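# Stack four magnet blocks from the heap into a tower

## Task

Pick four of the magnet blocks out of the pile and build a tidy, aligned stack of them, one on top of the next, then open the gripper so nothing is held at the end.

## Robot and tools

Robot. Two arms, left_arm and right_arm, each ending in a parallel two-finger gripper. Base poses in the scene frame: left_arm at (+0.019, +0.301, 0) m with quat_wxyz (+0.999, 0, 0, -0.046); right_arm at (-0.037, -0.301, 0) m with quat_wxyz (+0.998, 0, 0, -0.064). Joint ranges (rad), base to hand: waist -2.618 to 3.054, shoulder 0.000 to 3.142, elbow 0.000 to 3.142, wrist pitch -1.571 to 1.571, wrist yaw -1.571 to 1.571, wrist roll -2.094 to 2.094. Each arm has a wrist camera on its gripper housing.

Frame. One shared scene frame for both arms: origin on the table surface midway between the arms, +x reaching out over the table, +z upward, +y toward left_arm. The arm names do not correspond to the left or right of any picture. In a gripper's own axes, the fingers extend along +z and separate along y. end_effector_position is the pinch point between the pads, roughly 1 cm short of the fingertips.

execute_actions(actions). actions is a list of up to 15 actions; each action is a list of up to 15 rows; every row covers one control step of 1/30 s, and if an action has fewer than 15 rows its final row is repeated to fill 15 steps (0.5 s per action). A row is always 16 numbers, even if one arm stays still: left_arm x, y, z, qw, qx, qy, qz, opening, then right_arm in that same order. x, y, z are an absolute target position in metres in the scene frame; the quaternion is an absolute target orientation, w first, in the scene frame. opening is absolute on a -1 (closed) to +1 (open, 0.094 m) scale. Every step the controller limits the commanded pose to within 70 mm and 16 degrees of the measured one, so distant targets need several actions; after an action the arm only continues to its last clipped pose. An action is rejected for both arms if any target lies more than 0.6 m from that gripper's current position along any of its axes; if the first action fails this or any action is malformed, nothing in the call runs. To hold an orientation, repeat one fixed quaternion in every row rather than copying back the reported one, which drifts. An empty list just returns the current state and images.

move(target, speed, blocking). target is a single 16-number row laid out as above, absolute poses in the scene frame. Both grippers travel in straight lines and arrive together; a path lasts 0.5 to 10 s and is cut off at 10 s. speed is the path's top speed in m/s, 0.002 to 0.5 (default 0.25); rotation is capped at twice that value in rad/s. Openings are applied at the start. Paths ignore obstacles and the other arm, and the hand may overshoot speed or stray, mostly near full reach. With blocking=false the result arrives after 0.5 s while motion continues; check it with wait(0), and use wait or stop before sending another move or execute_actions. The extra "move:" line reports the ending (done, off_target, moving, held, fault; an arm not named is done) and limits (paced = the pose was clipped; held = a check blocked some steps, after which the arm may surge). Distances to each pose are also listed.

wait(seconds): 0 to 10 s, arms keep their last command; returns early if a running move ends. stop(): brakes the running move; needs stopping room, more when fast; fingers continue. zoom_image(camera, region): camera is cam_high, cam_low, cam_left_wrist or cam_right_wrist; region [x0, y0, x1, y1] in pixels of that camera's 504x504 image, origin top-left, at most 504 by 504. read_manual(section): only "licences", no motion. finished_scene(scene): pass the current scene number once the stack is built and released; it is final.

Results. The state line gives each gripper's measured position (m) and quat_wxyz in the scene frame; printed positions can be off, more at long reach. Hand target lines show where each arm is being driven. grip_measured is the finger opening on the command scale; the last Joint positions value is opening in metres. Readings can be off by about 1 mm. Torques follow the joint order and are noisy and offset. Calls that ran actions list step positions; HELD marks held-back steps. "pose unreachable" means the clearance check changed or blocked that arm's command. FAULT lines mean an arm stopped. MOTOR HOT warns at 75 °C; at 90 °C that arm halts 10 s; at 100 °C it goes limp and falls.

Practical notes. Arms usually settle about a centimetre or more low of the command. To grasp a block, close to roughly 0.03 below the grip_measured reached on it; a smaller margin grips lighter. Approach blocks from above slowly, avoid aiming far below a contact (that presses harder), and lower each block gently onto the one beneath, aligned, before opening. Magnets may tug blocks together. Occasional external tugs on held parts or pushes on loose ones can occur. An idle arm should be resent its last reported pose and desired opening on every call. Never let the arms collide or press on each other, never knock anything off the table (that fails the job), and avoid drops, slams and hard shoves. Holding loads heats motors, so do not hover with a block longer than needed. The simulation keeps running while you compose a reply, holding the last command.

Each tool is called after "Request:" as name(argument=value, ...), one argument or row to a line, values as JSON.

## Session

I'll start by checking the current state of the scene.

Request:
execute_actions(
  actions=[],
)

Scene clock: 0.00 s.
left_arm: end_effector_position=(+0.2963, -0.3109, +0.1490) grip_measured=+1.000 end_effector_quat_wxyz=(+0.626, +0.444, +0.501, +0.400) | right_arm: end_effector_position=(+0.3923, -0.4788, +0.3397) grip_measured=+1.000 end_effector_quat_wxyz=(+0.576, +0.585, +0.565, -0.078)
Joint positions: left_arm=[-1.308  2.966  2.503  0.777 -1.228  1.59   0.094] | right_arm=[-0.001  1.576  1.519 -0.402  0.754  0.994  0.094]
Joint velocities: left_arm=[ 0.012 -0.012 -0.002 -0.037  0.022 -0.007  0.   ] | right_arm=[-0.007 -0.002  0.007  0.051 -0.022 -0.007  0.   ]
Joint torques (N m, as the arm reports them, + toward a larger angle): no reading
Hand target (left_arm): +0.296, -0.312, +0.150; +0.628, +0.442, +0.502, +0.397
Hand target (right_arm): +0.389, -0.479, +0.351; +0.585, +0.585, +0.557, -0.076

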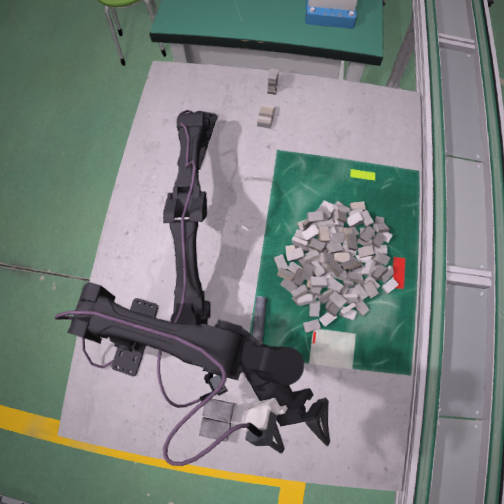

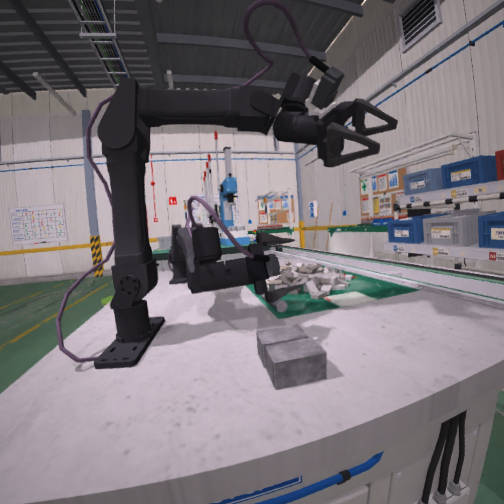

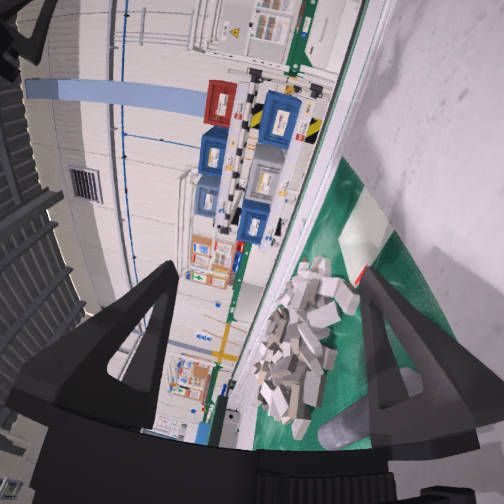

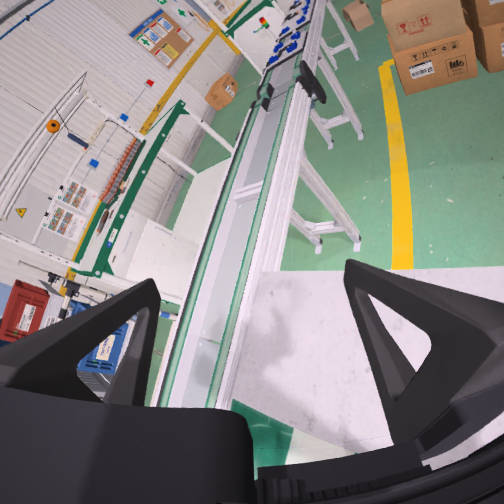

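Request:
zoom_image(
  camera="cam_high",
  region=[230, 60, 450, 380],
)

Request:
zoom_image(
  camera="cam_high",
  region=[150, 340, 350, 480],
)

Request:
zoom_image(
  camera="cam_low",
  region=[200, 220, 420, 400],
)

Region (230, 60, 450, 380) of cam_high's 504x504 image, scaled by 1.575, with more detail than that image has; it fills the left 346 columns of this view, and the rest is white.

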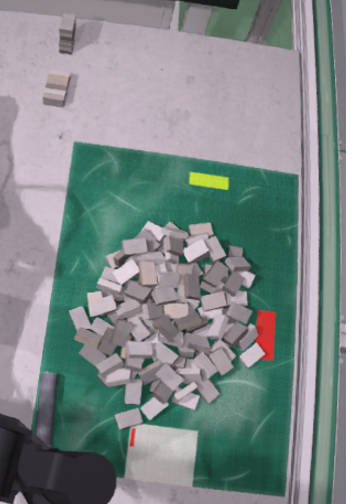

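Region (150, 340, 350, 480) of cam_high's 504x504 image, scaled by 2.520, with more detail than that image has; it fills the top 353 rows of this view, and the rest is white.

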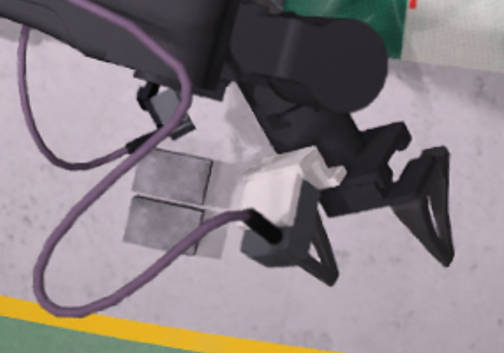

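Region (200, 220, 420, 400) of cam_low's 504x504 image, scaled by 2.291, with more detail than that image has; it fills the top 412 rows of this view, and the rest is white.

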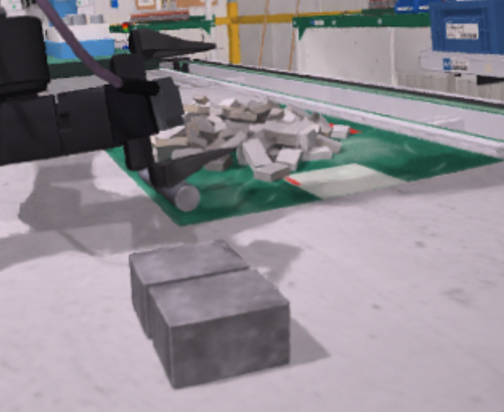

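Request:
move(
  target=[0.28, -0.02, 0.27, 0.35, 0.25, 0.85, 0.25, 1.0, 0.3923, -0.4788, 0.3397, 0.576, 0.585, 0.565, -0.078, 1.0],
  speed=0.25,
)

Scene clock: 14.43 s.
left_arm: end_effector_position=(+0.2776, -0.0217, +0.2571) grip_measured=+1.000 end_effector_quat_wxyz=(+0.369, +0.273, +0.859, +0.227) | right_arm: end_effector_position=(+0.3924, -0.4787, +0.3396) grip_measured=+1.000 end_effector_quat_wxyz=(+0.576, +0.585, +0.566, -0.078)
Joint positions: left_arm=[-1.148  2.001  2.083 -1.544 -0.892 -0.573  0.094] | right_arm=[-0.001  1.576  1.519 -0.402  0.753  0.994  0.094]
Joint velocities: left_arm=[-0.002 -0.002  0.002 -0.095  0.051  0.051  0.   ] | right_arm=[-0.002 -0.002  0.012  0.051 -0.022 -0.037  0.   ]
Joint torques (N m, as the arm reports them, + toward a larger angle): left_arm=[ 0.76 -9.97  7.99  0.26 -0.57 -0.18] | right_arm=[-0.01 -6.34  7.45  1.24  0.25  0.01]
Hand target (left_arm): +0.281, -0.019, +0.260; +0.369, +0.264, +0.861, +0.230
Hand target (right_arm): +0.392, -0.479, +0.340; +0.576, +0.585, +0.565, -0.078
Off the commanded pose (left_arm): 0.013 m, 4 deg.
Off the commanded pose (right_arm): 0.000 m, 0 deg.
joint sent to its limit (left arm) — the command would take joint 4 (wrist pitch) past its lower limit, so that joint was sent only as far as its limit.
move: off_target (left_arm); limits=paced

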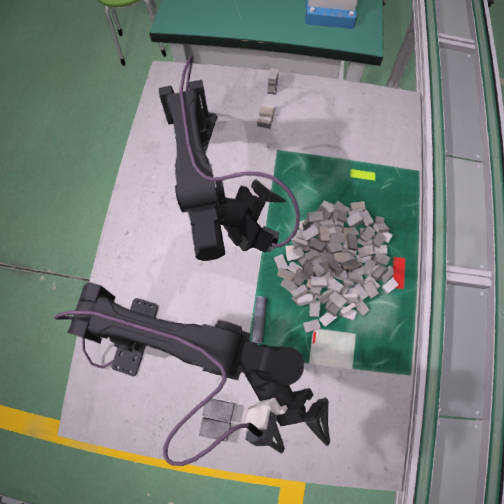

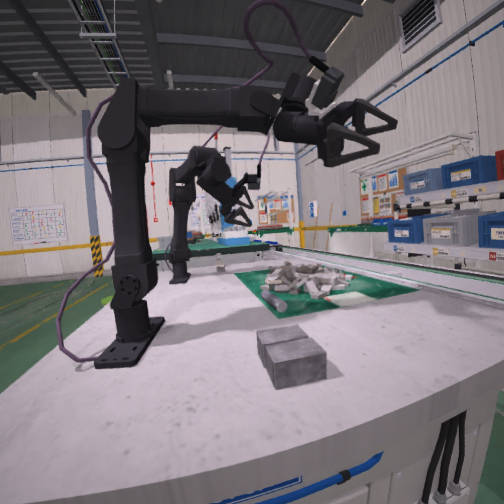

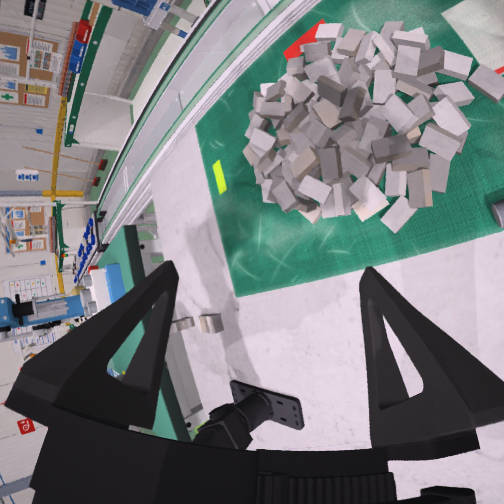

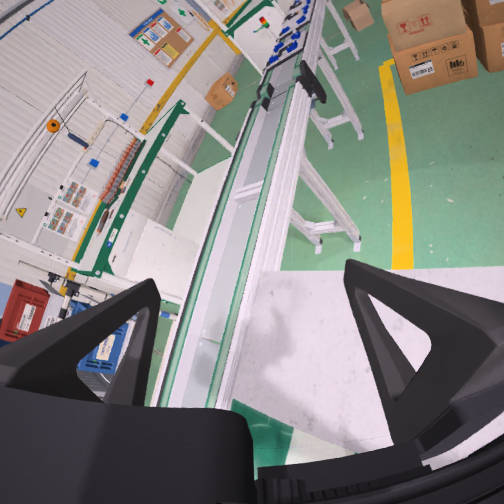

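Request:
move(
  target=[0.321, 0.273, 0.216, 0.281, 0.044, 0.959, -0.013, 1.0, 0.28, -0.22, 0.17, 0.0, -0.125, 0.992, 0.0, 1.0],
  speed=0.25,
)

Scene clock: 22.37 s.
left_arm: end_effector_position=(+0.3272, +0.2701, +0.2198) grip_measured=+1.000 end_effector_quat_wxyz=(+0.295, +0.051, +0.954, +0.000) | right_arm: end_effector_position=(+0.2838, -0.2238, +0.1628) grip_measured=+1.000 end_effector_quat_wxyz=(+0.001, -0.126, +0.992, -0.003)
Joint positions: left_arm=[-0.034  1.204  1.204 -0.974 -0.041 -0.006  0.094] | right_arm=[ 0.365  1.802  1.704 -1.471  0.006 -0.016  0.094]
Joint velocities: left_arm=[ 0.007 -0.002 -0.007  0.095  0.051 -0.007  0.   ] | right_arm=[ 0.012 -0.002 -0.002 -0.007  0.007 -0.051  0.   ]
Joint torques (N m, as the arm reports them, + toward a larger angle): left_arm=[ 0.65 -4.9   5.74  1.32  0.04  0.03] | right_arm=[ 0.9  -6.8   8.76  0.03 -0.04 -0.06]
Hand target (left_arm): +0.326, +0.271, +0.220; +0.299, +0.051, +0.953, -0.002
Hand target (right_arm): +0.286, -0.219, +0.169; +0.007, -0.135, +0.991, +0.001
Off the commanded pose (left_arm): 0.008 m, 2 deg.
Off the commanded pose (right_arm): 0.009 m, 0 deg.
move: done

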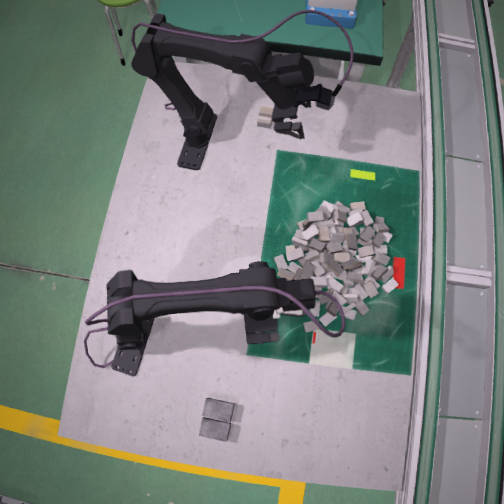

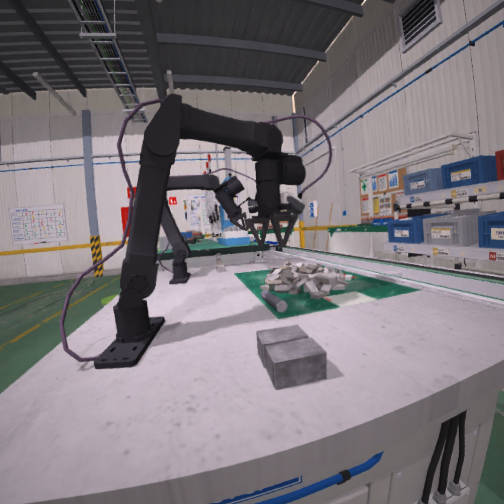

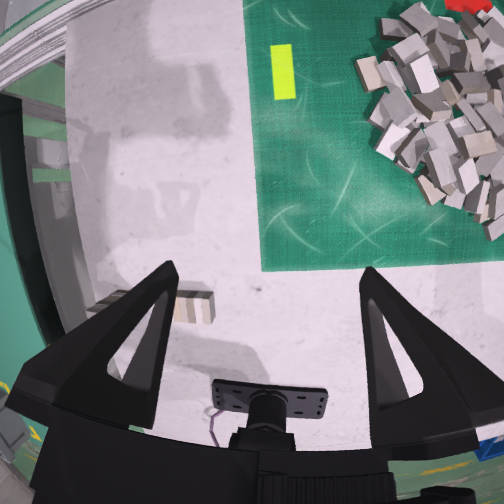

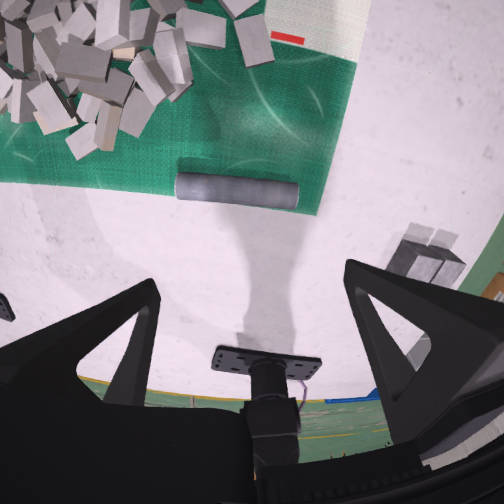

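Request:
zoom_image(
  camera="cam_left_wrist",
  region=[120, 240, 300, 360],
)

Request:
zoom_image(
  camera="cam_right_wrist",
  region=[0, 0, 380, 240],
)

Request:
zoom_image(
  camera="cam_high",
  region=[240, 180, 440, 380],
)

Region (120, 240, 300, 360) of cam_left_wrist's 504x504 image, scaled by 2.800, with more detail than that image has.

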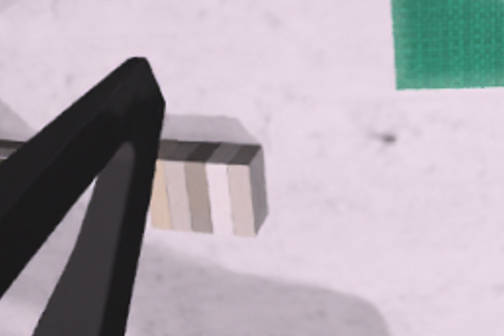

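Region (0, 0, 380, 240) of cam_right_wrist's 504x504 image, scaled by 1.326, with more detail than that image has; it fills the top 318 rows of this view, and the rest is white.

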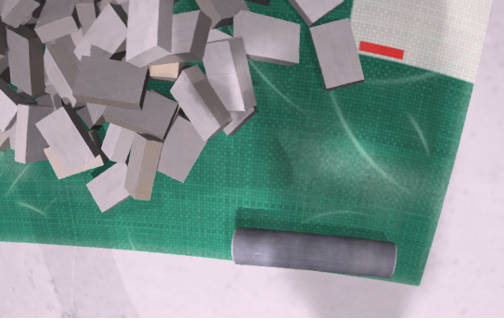

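Region (240, 180, 440, 380) of cam_high's 504x504 image, scaled by 2.520, with more detail than that image has.

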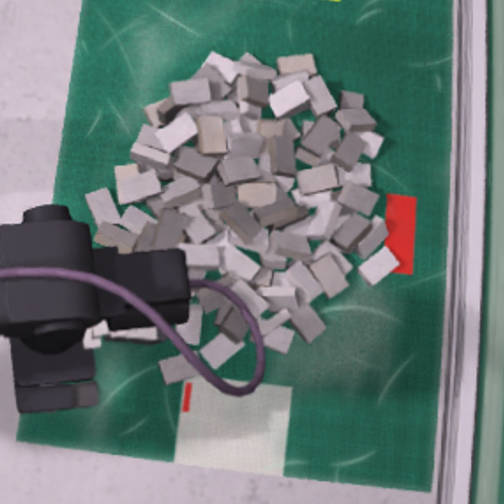

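Request:
move(
  target=[0.327, 0.270, 0.22, 0.295, 0.051, 0.954, 0.0, 1.0, 0.35, -0.20, 0.10, 0.0, -0.125, 0.992, 0.0, 1.0],
  speed=0.2,
)

Scene clock: 27.70 s.
left_arm: end_effector_position=(+0.3271, +0.2698, +0.2198) grip_measured=+1.000 end_effector_quat_wxyz=(+0.295, +0.052, +0.954, -0.000) | right_arm: end_effector_position=(+0.3413, -0.2098, +0.0907) grip_measured=+1.000 end_effector_quat_wxyz=(-0.022, -0.121, +0.992, -0.005)
Joint positions: left_arm=[-0.034  1.204  1.204 -0.974 -0.039 -0.005  0.094] | right_arm=[ 0.365  2.081  1.802 -1.336  0.005 -0.007  0.094]
Joint velocities: left_arm=[-0.017 -0.007  0.017 -0.022  0.037 -0.007  0.   ] | right_arm=[-0.002  0.007  0.002  0.066 -0.022 -0.051  0.   ]
Joint torques (N m, as the arm reports them, + toward a larger angle): left_arm=[ 0.06 -3.63  7.06  1.22 -0.05 -0.05] | right_arm=[ 1.16 -9.59  8.69  0.16 -0.04  0.04]
Hand target (left_arm): +0.327, +0.270, +0.220; +0.295, +0.051, +0.954, +0.000
Hand target (right_arm): +0.350, -0.201, +0.100; +0.000, -0.125, +0.992, +0.000
Off the commanded pose (left_arm): 0.000 m, 0 deg.
Off the commanded pose (right_arm): 0.016 m, 3 deg.
move: off_target (right_arm)

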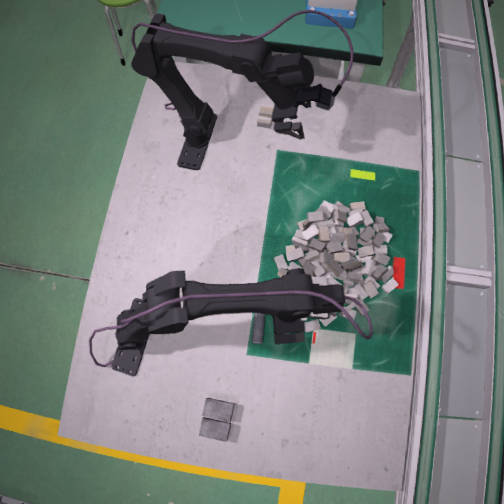

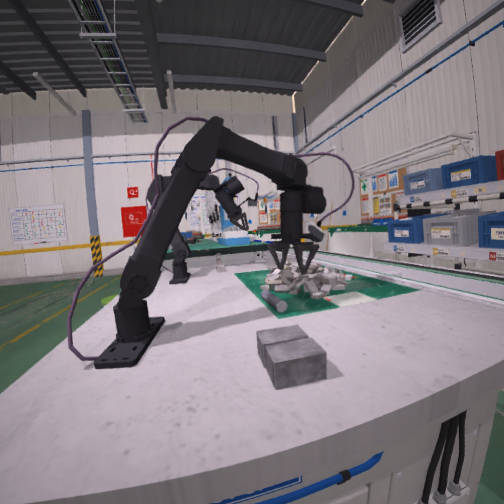

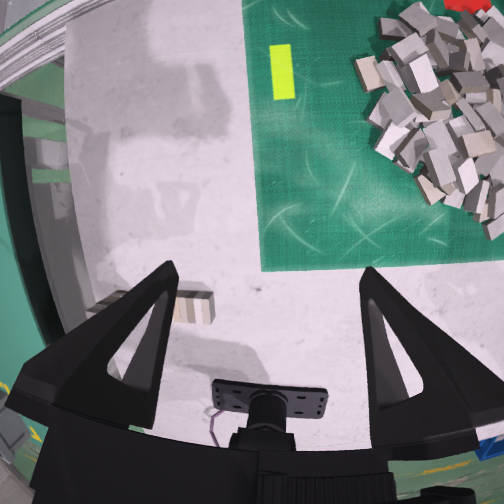

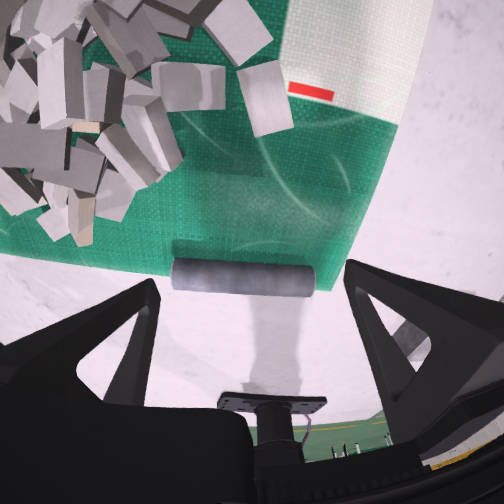

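Request:
zoom_image(
  camera="cam_high",
  region=[80, 240, 400, 460],
)

Request:
zoom_image(
  camera="cam_low",
  region=[180, 160, 420, 340],
)

Region (80, 240, 400, 460) of cam_high's 504x504 image, scaled by 1.575, with more detail than that image has; it fills the top 346 rows of this view, and the rest is white.

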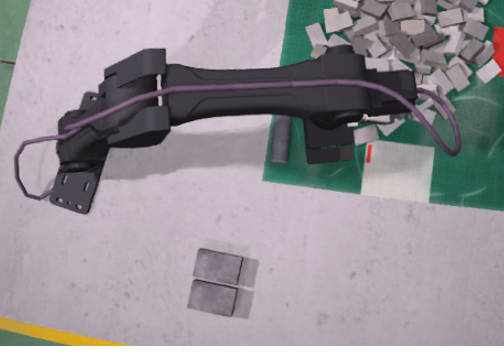

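Region (180, 160, 420, 340) of cam_low's 504x504 image, scaled by 2.100, with more detail than that image has; it fills the top 378 rows of this view, and the rest is white.

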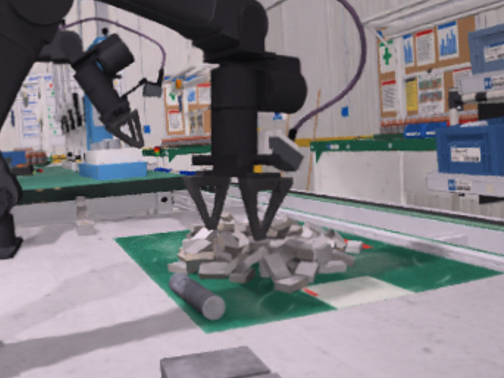

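Request:
move(
  target=[0.327, 0.270, 0.22, 0.295, 0.051, 0.954, 0.0, 1.0, 0.42, -0.19, 0.10, 0.1724, -0.1154, 0.978, 0.0203, 1.0],
  speed=0.15,
)

Scene clock: 36.87 s.
left_arm: end_effector_position=(+0.3271, +0.2698, +0.2198) grip_measured=+1.000 end_effector_quat_wxyz=(+0.295, +0.052, +0.954, -0.000) | right_arm: end_effector_position=(+0.4175, -0.1914, +0.0850) grip_measured=+1.000 end_effector_quat_wxyz=(+0.151, -0.117, +0.982, +0.015)
Joint positions: left_arm=[-0.034  1.204  1.204 -0.974 -0.039 -0.005  0.094] | right_arm=[ 0.365  2.057  1.697 -0.908  0.005 -0.001  0.094]
Joint velocities: left_arm=[-0.022 -0.017  0.017  0.007 -0.066 -0.081  0.   ] | right_arm=[-0.012 -0.017  0.007  0.037  0.007  0.051  0.   ]
Joint torques (N m, as the arm reports them, + toward a larger angle): left_arm=[ 0.05 -3.65  7.06  1.22 -0.05 -0.06] | right_arm=[ -0.06 -11.94   6.02   0.7    0.05   0.03]
Hand target (left_arm): +0.327, +0.270, +0.220; +0.295, +0.051, +0.954, +0.000
Hand target (right_arm): +0.420, -0.191, +0.100; +0.173, -0.113, +0.978, +0.018
Off the commanded pose (left_arm): 0.000 m, 0 deg.
Off the commanded pose (right_arm): 0.015 m, 3 deg.
move: off_target (right_arm)

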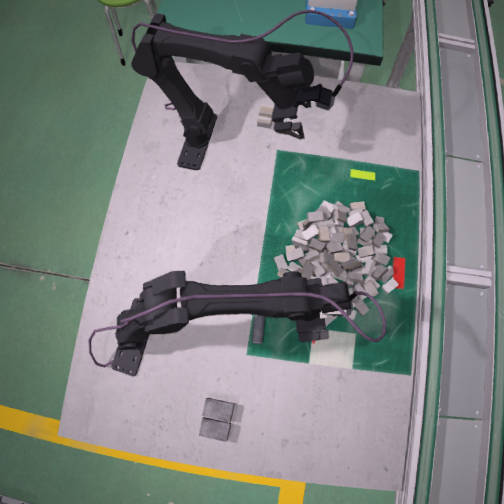

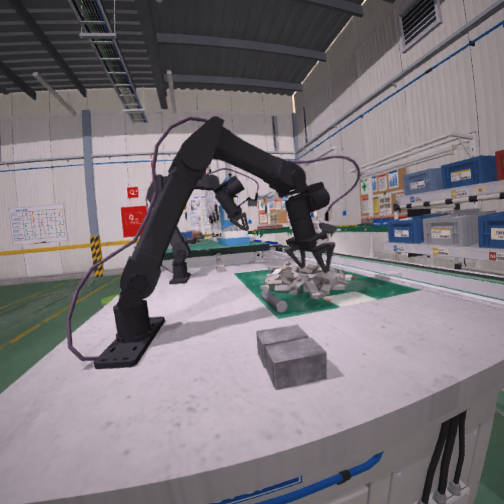

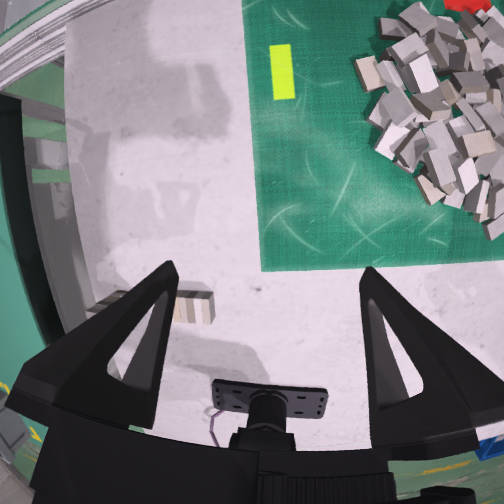

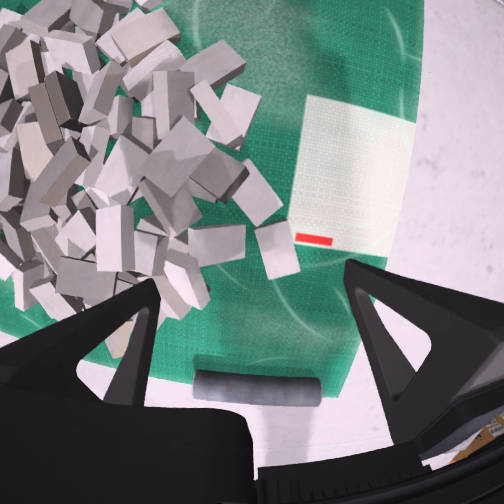

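Request:
move(
  target=[0.327, 0.270, 0.22, 0.295, 0.051, 0.954, 0.0, 1.0, 0.432, -0.208, 0.068, 0.1724, -0.1154, 0.978, 0.0203, 0.1],
  speed=0.08,
)

Scene clock: 39.40 s.
left_arm: end_effector_position=(+0.3271, +0.2698, +0.2198) grip_measured=+1.000 end_effector_quat_wxyz=(+0.295, +0.052, +0.954, -0.000) | right_arm: end_effector_position=(+0.4295, -0.2059, +0.0740) grip_measured=+0.103 end_effector_quat_wxyz=(+0.173, -0.115, +0.978, +0.018)
Joint positions: left_arm=[-0.034  1.204  1.204 -0.974 -0.039 -0.005  0.094] | right_arm=[ 0.324  2.057  1.639 -0.803 -0.008 -0.038  0.052]
Joint velocities: left_arm=[-0.012 -0.002 -0.002 -0.066 -0.007  0.066  0.   ] | right_arm=[ 0.002 -0.002 -0.022  0.081  0.095 -0.081  0.001]
Joint torques (N m, as the arm reports them, + toward a larger angle): left_arm=[ 0.02 -3.66  7.04  1.21 -0.04 -0.05] | right_arm=[-0.72 -8.79  6.19  0.75 -0.04 -0.06]
Hand target (left_arm): +0.327, +0.270, +0.220; +0.295, +0.051, +0.954, +0.000
Hand target (right_arm): +0.431, -0.208, +0.068; +0.172, -0.115, +0.978, +0.020
Off the commanded pose (left_arm): 0.000 m, 0 deg.
Off the commanded pose (right_arm): 0.007 m, 0 deg.
move: done

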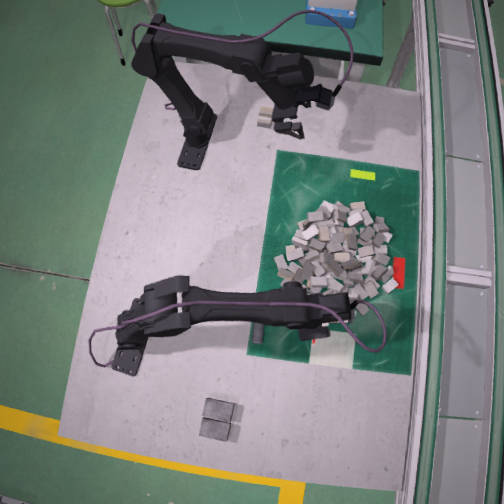

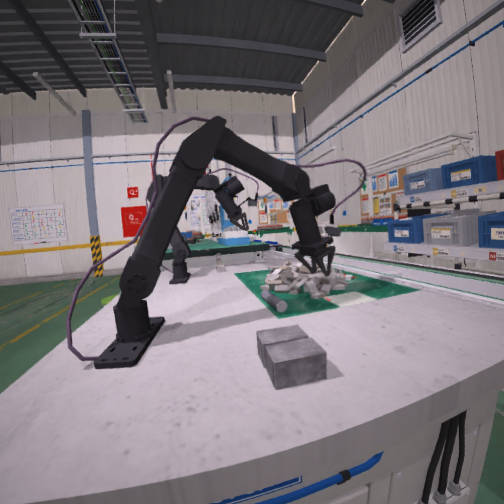

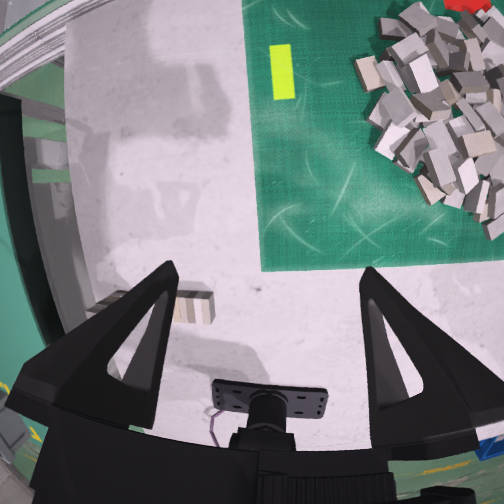

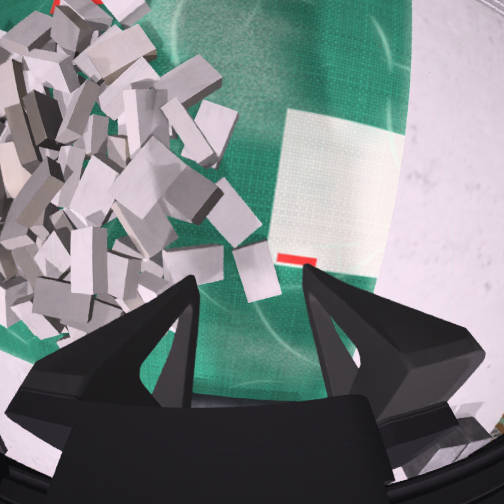

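Request:
move(
  target=[0.327, 0.270, 0.22, 0.295, 0.051, 0.954, 0.0, 1.0, 0.441, -0.205, 0.043, 0.1724, -0.1154, 0.978, 0.0203, 0.1],
  speed=0.05,
)

Scene clock: 41.40 s.
left_arm: end_effector_position=(+0.3271, +0.2698, +0.2198) grip_measured=+1.000 end_effector_quat_wxyz=(+0.295, +0.052, +0.954, -0.000) | right_arm: end_effector_position=(+0.4386, -0.2039, +0.0444) grip_measured=+0.103 end_effector_quat_wxyz=(+0.168, -0.116, +0.979, +0.018)
Joint positions: left_arm=[-0.034  1.204  1.204 -0.974 -0.039 -0.005  0.094] | right_arm=[ 0.324  2.126  1.628 -0.733 -0.009 -0.038  0.052]
Joint velocities: left_arm=[ 0.002 -0.017 -0.002 -0.022 -0.007 -0.037  0.   ] | right_arm=[-0.017 -0.002 -0.022 -0.022  0.051  0.051 -0.001]
Joint torques (N m, as the arm reports them, + toward a larger angle): left_arm=[ 0.06 -3.63  7.05  1.24 -0.04 -0.06] | right_arm=[-0.46 -9.79  6.13  0.74 -0.06 -0.06]
Hand target (left_arm): +0.327, +0.270, +0.220; +0.295, +0.051, +0.954, +0.000
Hand target (right_arm): +0.441, -0.205, +0.043; +0.172, -0.115, +0.978, +0.020
Off the commanded pose (left_arm): 0.000 m, 0 deg.
Off the commanded pose (right_arm): 0.003 m, 1 deg.
move: done

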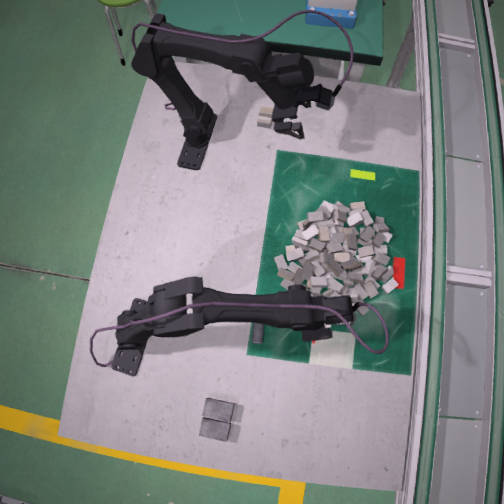

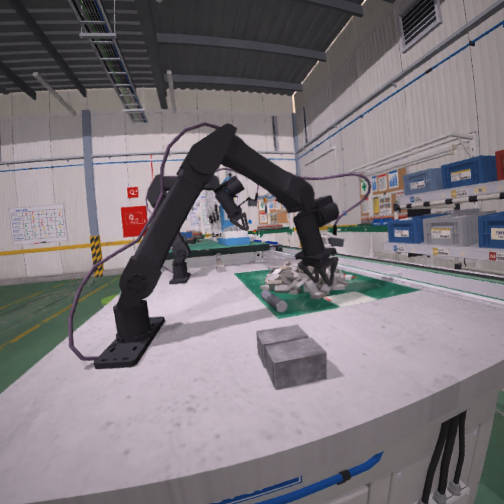

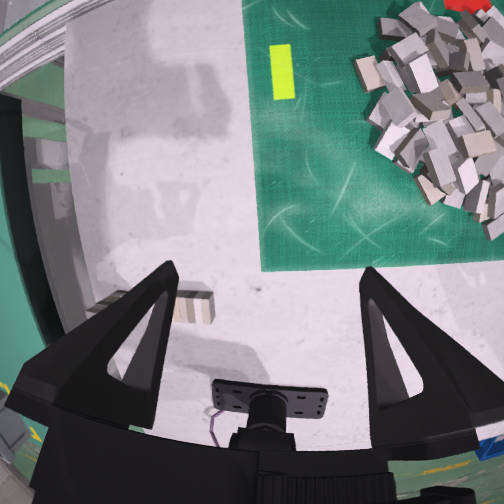

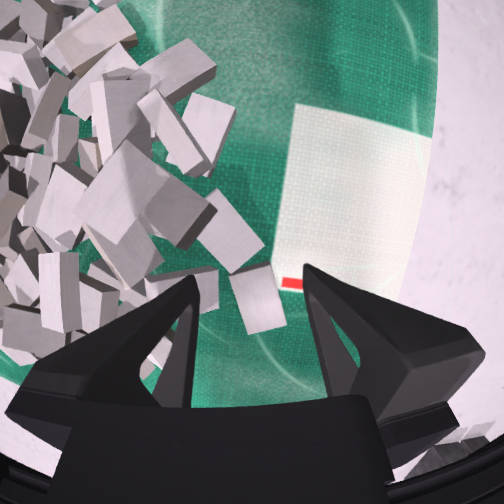

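Request:
move(
  target=[0.327, 0.270, 0.22, 0.295, 0.051, 0.954, 0.0, 1.0, 0.405, -0.223, 0.052, 0.1682, -0.2436, 0.9542, 0.0429, -0.15],
  speed=0.06,
)

Scene clock: 47.60 s.
left_arm: end_effector_position=(+0.3271, +0.2698, +0.2198) grip_measured=+1.000 end_effector_quat_wxyz=(+0.295, +0.052, +0.954, -0.000) | right_arm: end_effector_position=(+0.4007, -0.2192, +0.0364) grip_measured=-0.147 end_effector_quat_wxyz=(+0.146, -0.244, +0.958, +0.041)
Joint positions: left_arm=[-0.034  1.204  1.204 -0.974 -0.039 -0.005  0.094] | right_arm=[ 0.265  2.032  1.464 -0.719 -0.114 -0.347  0.04 ]
Joint velocities: left_arm=[-0.012 -0.002 -0.007 -0.081 -0.007 -0.066  0.   ] | right_arm=[-0.002  0.007 -0.017  0.037 -0.022  0.007 -0.001]
Joint torques (N m, as the arm reports them, + toward a larger angle): left_arm=[ 0.02 -3.65  7.06  1.23 -0.05 -0.05] | right_arm=[ -1.11 -11.8    5.75   0.65  -0.18  -0.05]
Hand target (left_arm): +0.327, +0.270, +0.220; +0.295, +0.051, +0.954, +0.000
Hand target (right_arm): +0.404, -0.223, +0.052; +0.168, -0.244, +0.954, +0.043
Off the commanded pose (left_arm): 0.000 m, 0 deg.
Off the commanded pose (right_arm): 0.017 m, 3 deg.
move: off_target (right_arm)

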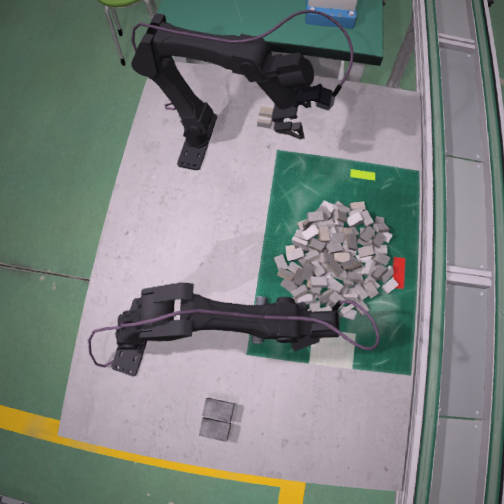

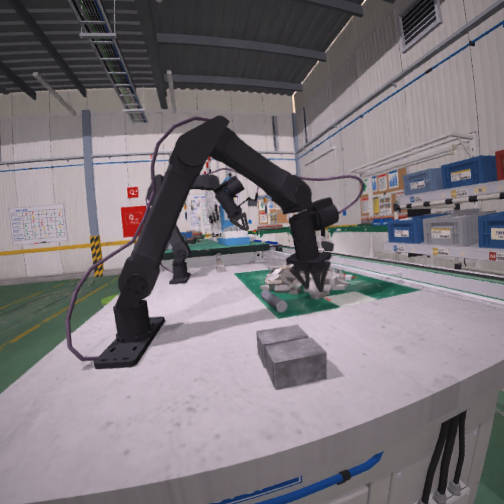

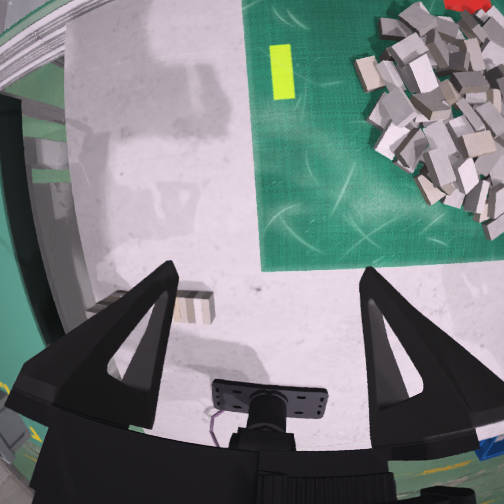

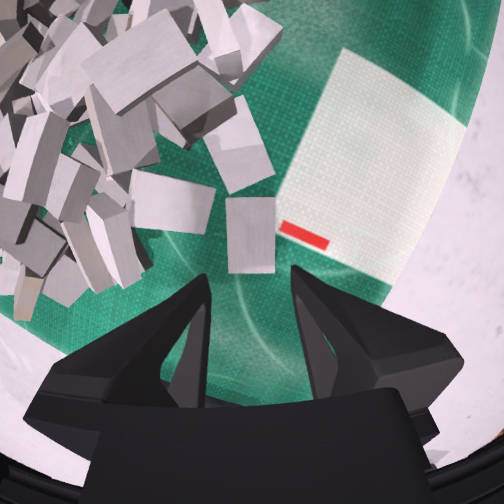

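Request:
move(
  target=[0.327, 0.270, 0.22, 0.295, 0.051, 0.954, 0.0, 1.0, 0.418, -0.210, 0.034, 0.1682, -0.2436, 0.9542, 0.0429, -0.2],
  speed=0.04,
)

Scene clock: 50.27 s.
left_arm: end_effector_position=(+0.3271, +0.2698, +0.2198) grip_measured=+1.000 end_effector_quat_wxyz=(+0.295, +0.052, +0.954, -0.000) | right_arm: end_effector_position=(+0.4067, -0.2182, +0.0260) grip_measured=-0.197 end_effector_quat_wxyz=(+0.149, -0.240, +0.958, +0.042)
Joint positions: left_arm=[-0.034  1.204  1.204 -0.974 -0.039 -0.005  0.094] | right_arm=[ 0.265  2.062  1.464 -0.682 -0.115 -0.336  0.038]
Joint velocities: left_arm=[-0.017  0.002 -0.002  0.037  0.022 -0.007  0.   ] | right_arm=[ 0.007  0.017 -0.022  0.051  0.037 -0.066 -0.   ]
Joint torques (N m, as the arm reports them, + toward a larger angle): left_arm=[ 0.06 -3.64  7.06  1.23 -0.05 -0.05] | right_arm=[ 1.03 -9.01  8.81  0.68 -0.06  0.03]
Hand target (left_arm): +0.327, +0.270, +0.220; +0.295, +0.051, +0.954, +0.000
Hand target (right_arm): +0.418, -0.210, +0.034; +0.168, -0.243, +0.954, +0.043
Off the commanded pose (left_arm): 0.000 m, 0 deg.
Off the commanded pose (right_arm): 0.016 m, 2 deg.
move: off_target (right_arm)

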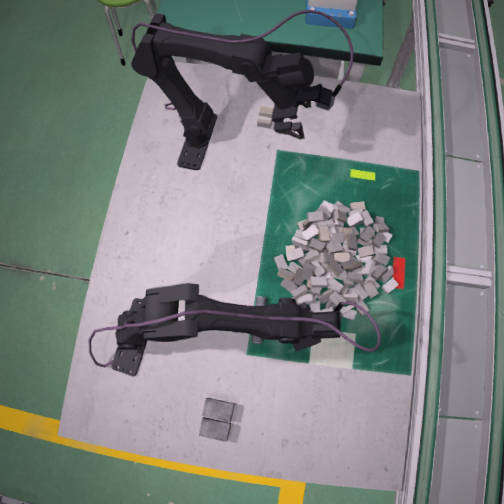

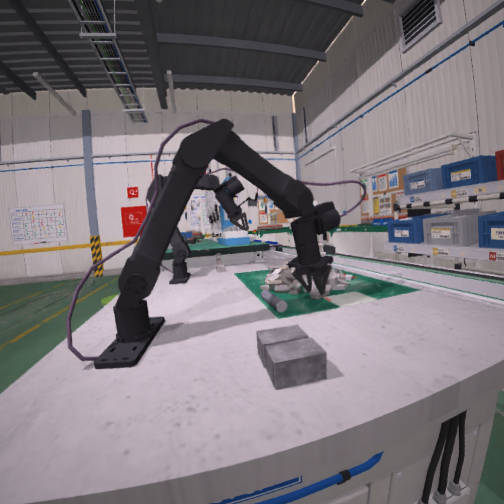

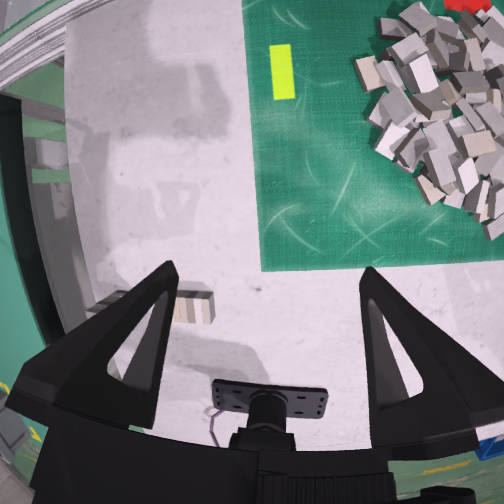

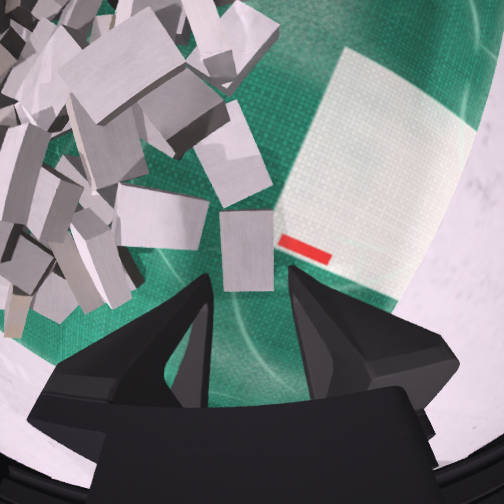

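Request:
move(
  target=[0.327, 0.270, 0.22, 0.295, 0.051, 0.954, 0.0, 1.0, 0.434, -0.200, 0.026, 0.1682, -0.2436, 0.9542, 0.0429, -0.2],
  speed=0.04,
)

Scene clock: 51.93 s.
left_arm: end_effector_position=(+0.3271, +0.2698, +0.2198) grip_measured=+1.000 end_effector_quat_wxyz=(+0.295, +0.052, +0.954, -0.000) | right_arm: end_effector_position=(+0.4245, -0.2073, +0.0192) grip_measured=-0.197 end_effector_quat_wxyz=(+0.154, -0.240, +0.957, +0.044)
Joint positions: left_arm=[-0.034  1.204  1.204 -0.974 -0.039 -0.005  0.094] | right_arm=[ 0.284  2.133  1.543 -0.68  -0.114 -0.32   0.038]
Joint velocities: left_arm=[ 0.002 -0.002  0.002 -0.022  0.007 -0.007  0.   ] | right_arm=[-0.007  0.002 -0.012 -0.022 -0.022 -0.037 -0.001]
Joint torques (N m, as the arm reports them, + toward a larger angle): left_arm=[ 0.03 -3.62  7.05  1.22 -0.04 -0.04] | right_arm=[ 1.01 -9.37  9.1   0.64 -0.05  0.03]
Hand target (left_arm): +0.327, +0.270, +0.220; +0.295, +0.051, +0.954, +0.000
Hand target (right_arm): +0.434, -0.200, +0.026; +0.168, -0.243, +0.954, +0.043
Off the commanded pose (left_arm): 0.000 m, 0 deg.
Off the commanded pose (right_arm): 0.014 m, 2 deg.
move: off_target (right_arm)

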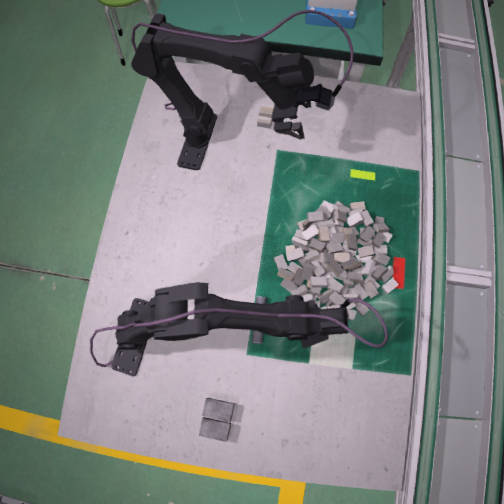

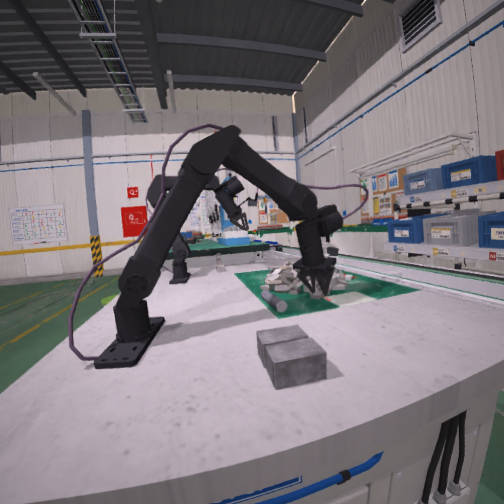

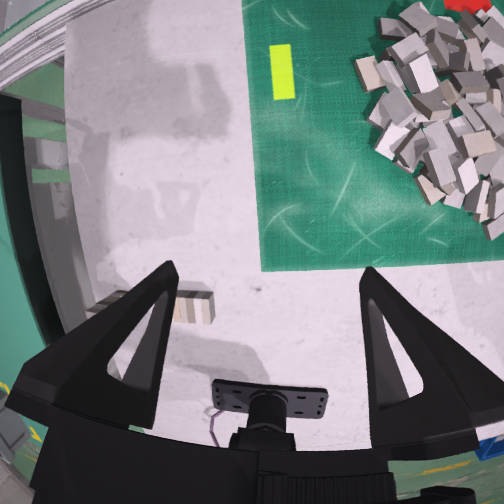

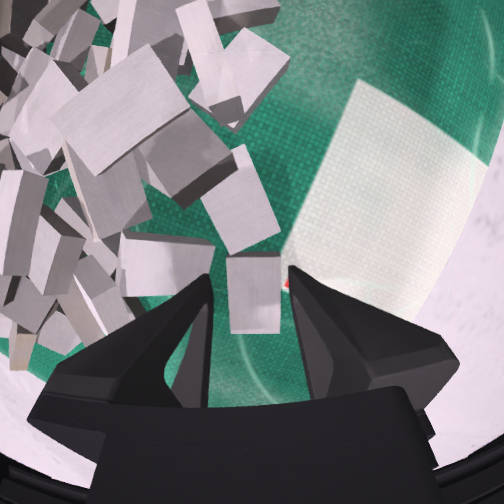

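Request:
move(
  target=[0.327, 0.270, 0.22, 0.295, 0.051, 0.954, 0.0, 1.0, 0.437, -0.204, 0.018, 0.1682, -0.2436, 0.9542, 0.0429, -0.32],
  speed=0.02,
)

Scene clock: 54.20 s.
left_arm: end_effector_position=(+0.3271, +0.2698, +0.2198) grip_measured=+1.000 end_effector_quat_wxyz=(+0.295, +0.052, +0.954, -0.000) | right_arm: end_effector_position=(+0.4266, -0.2075, +0.0135) grip_measured=-0.318 end_effector_quat_wxyz=(+0.153, -0.240, +0.958, +0.042)
Joint positions: left_arm=[-0.034  1.204  1.204 -0.974 -0.039 -0.005  0.094] | right_arm=[ 0.284  2.149  1.544 -0.665 -0.111 -0.319  0.032]
Joint velocities: left_arm=[-0.017 -0.007  0.007  0.037 -0.051  0.022  0.   ] | right_arm=[ 0.002 -0.002 -0.007 -0.066  0.007  0.037  0.001]
Joint torques (N m, as the arm reports them, + toward a larger angle): left_arm=[ 0.05 -3.66  7.05  1.22 -0.04 -0.03] | right_arm=[ 0.19 -9.2   8.78  0.69 -0.07 -0.06]
Hand target (left_arm): +0.327, +0.270, +0.220; +0.295, +0.051, +0.954, +0.000
Hand target (right_arm): +0.437, -0.204, +0.018; +0.168, -0.243, +0.954, +0.043
Off the commanded pose (left_arm): 0.000 m, 0 deg.
Off the commanded pose (right_arm): 0.012 m, 2 deg.
move: off_target (right_arm)

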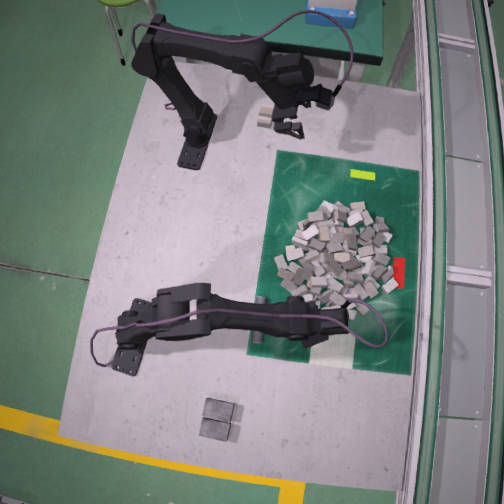

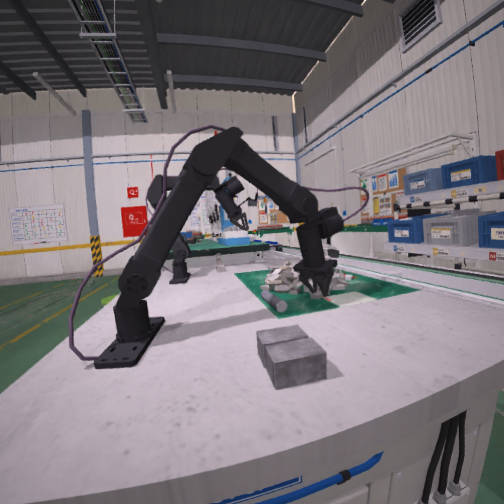

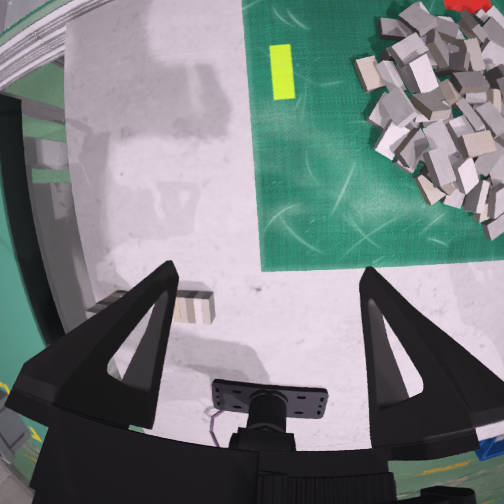

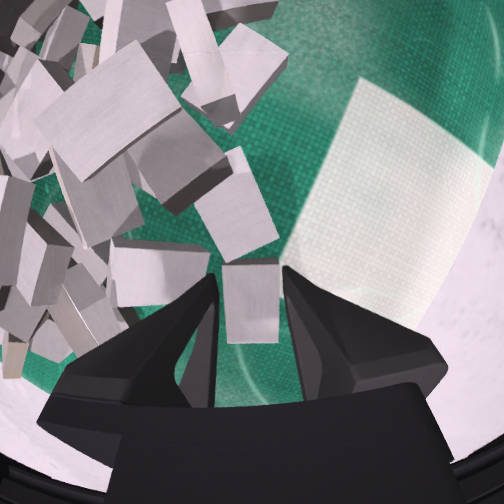

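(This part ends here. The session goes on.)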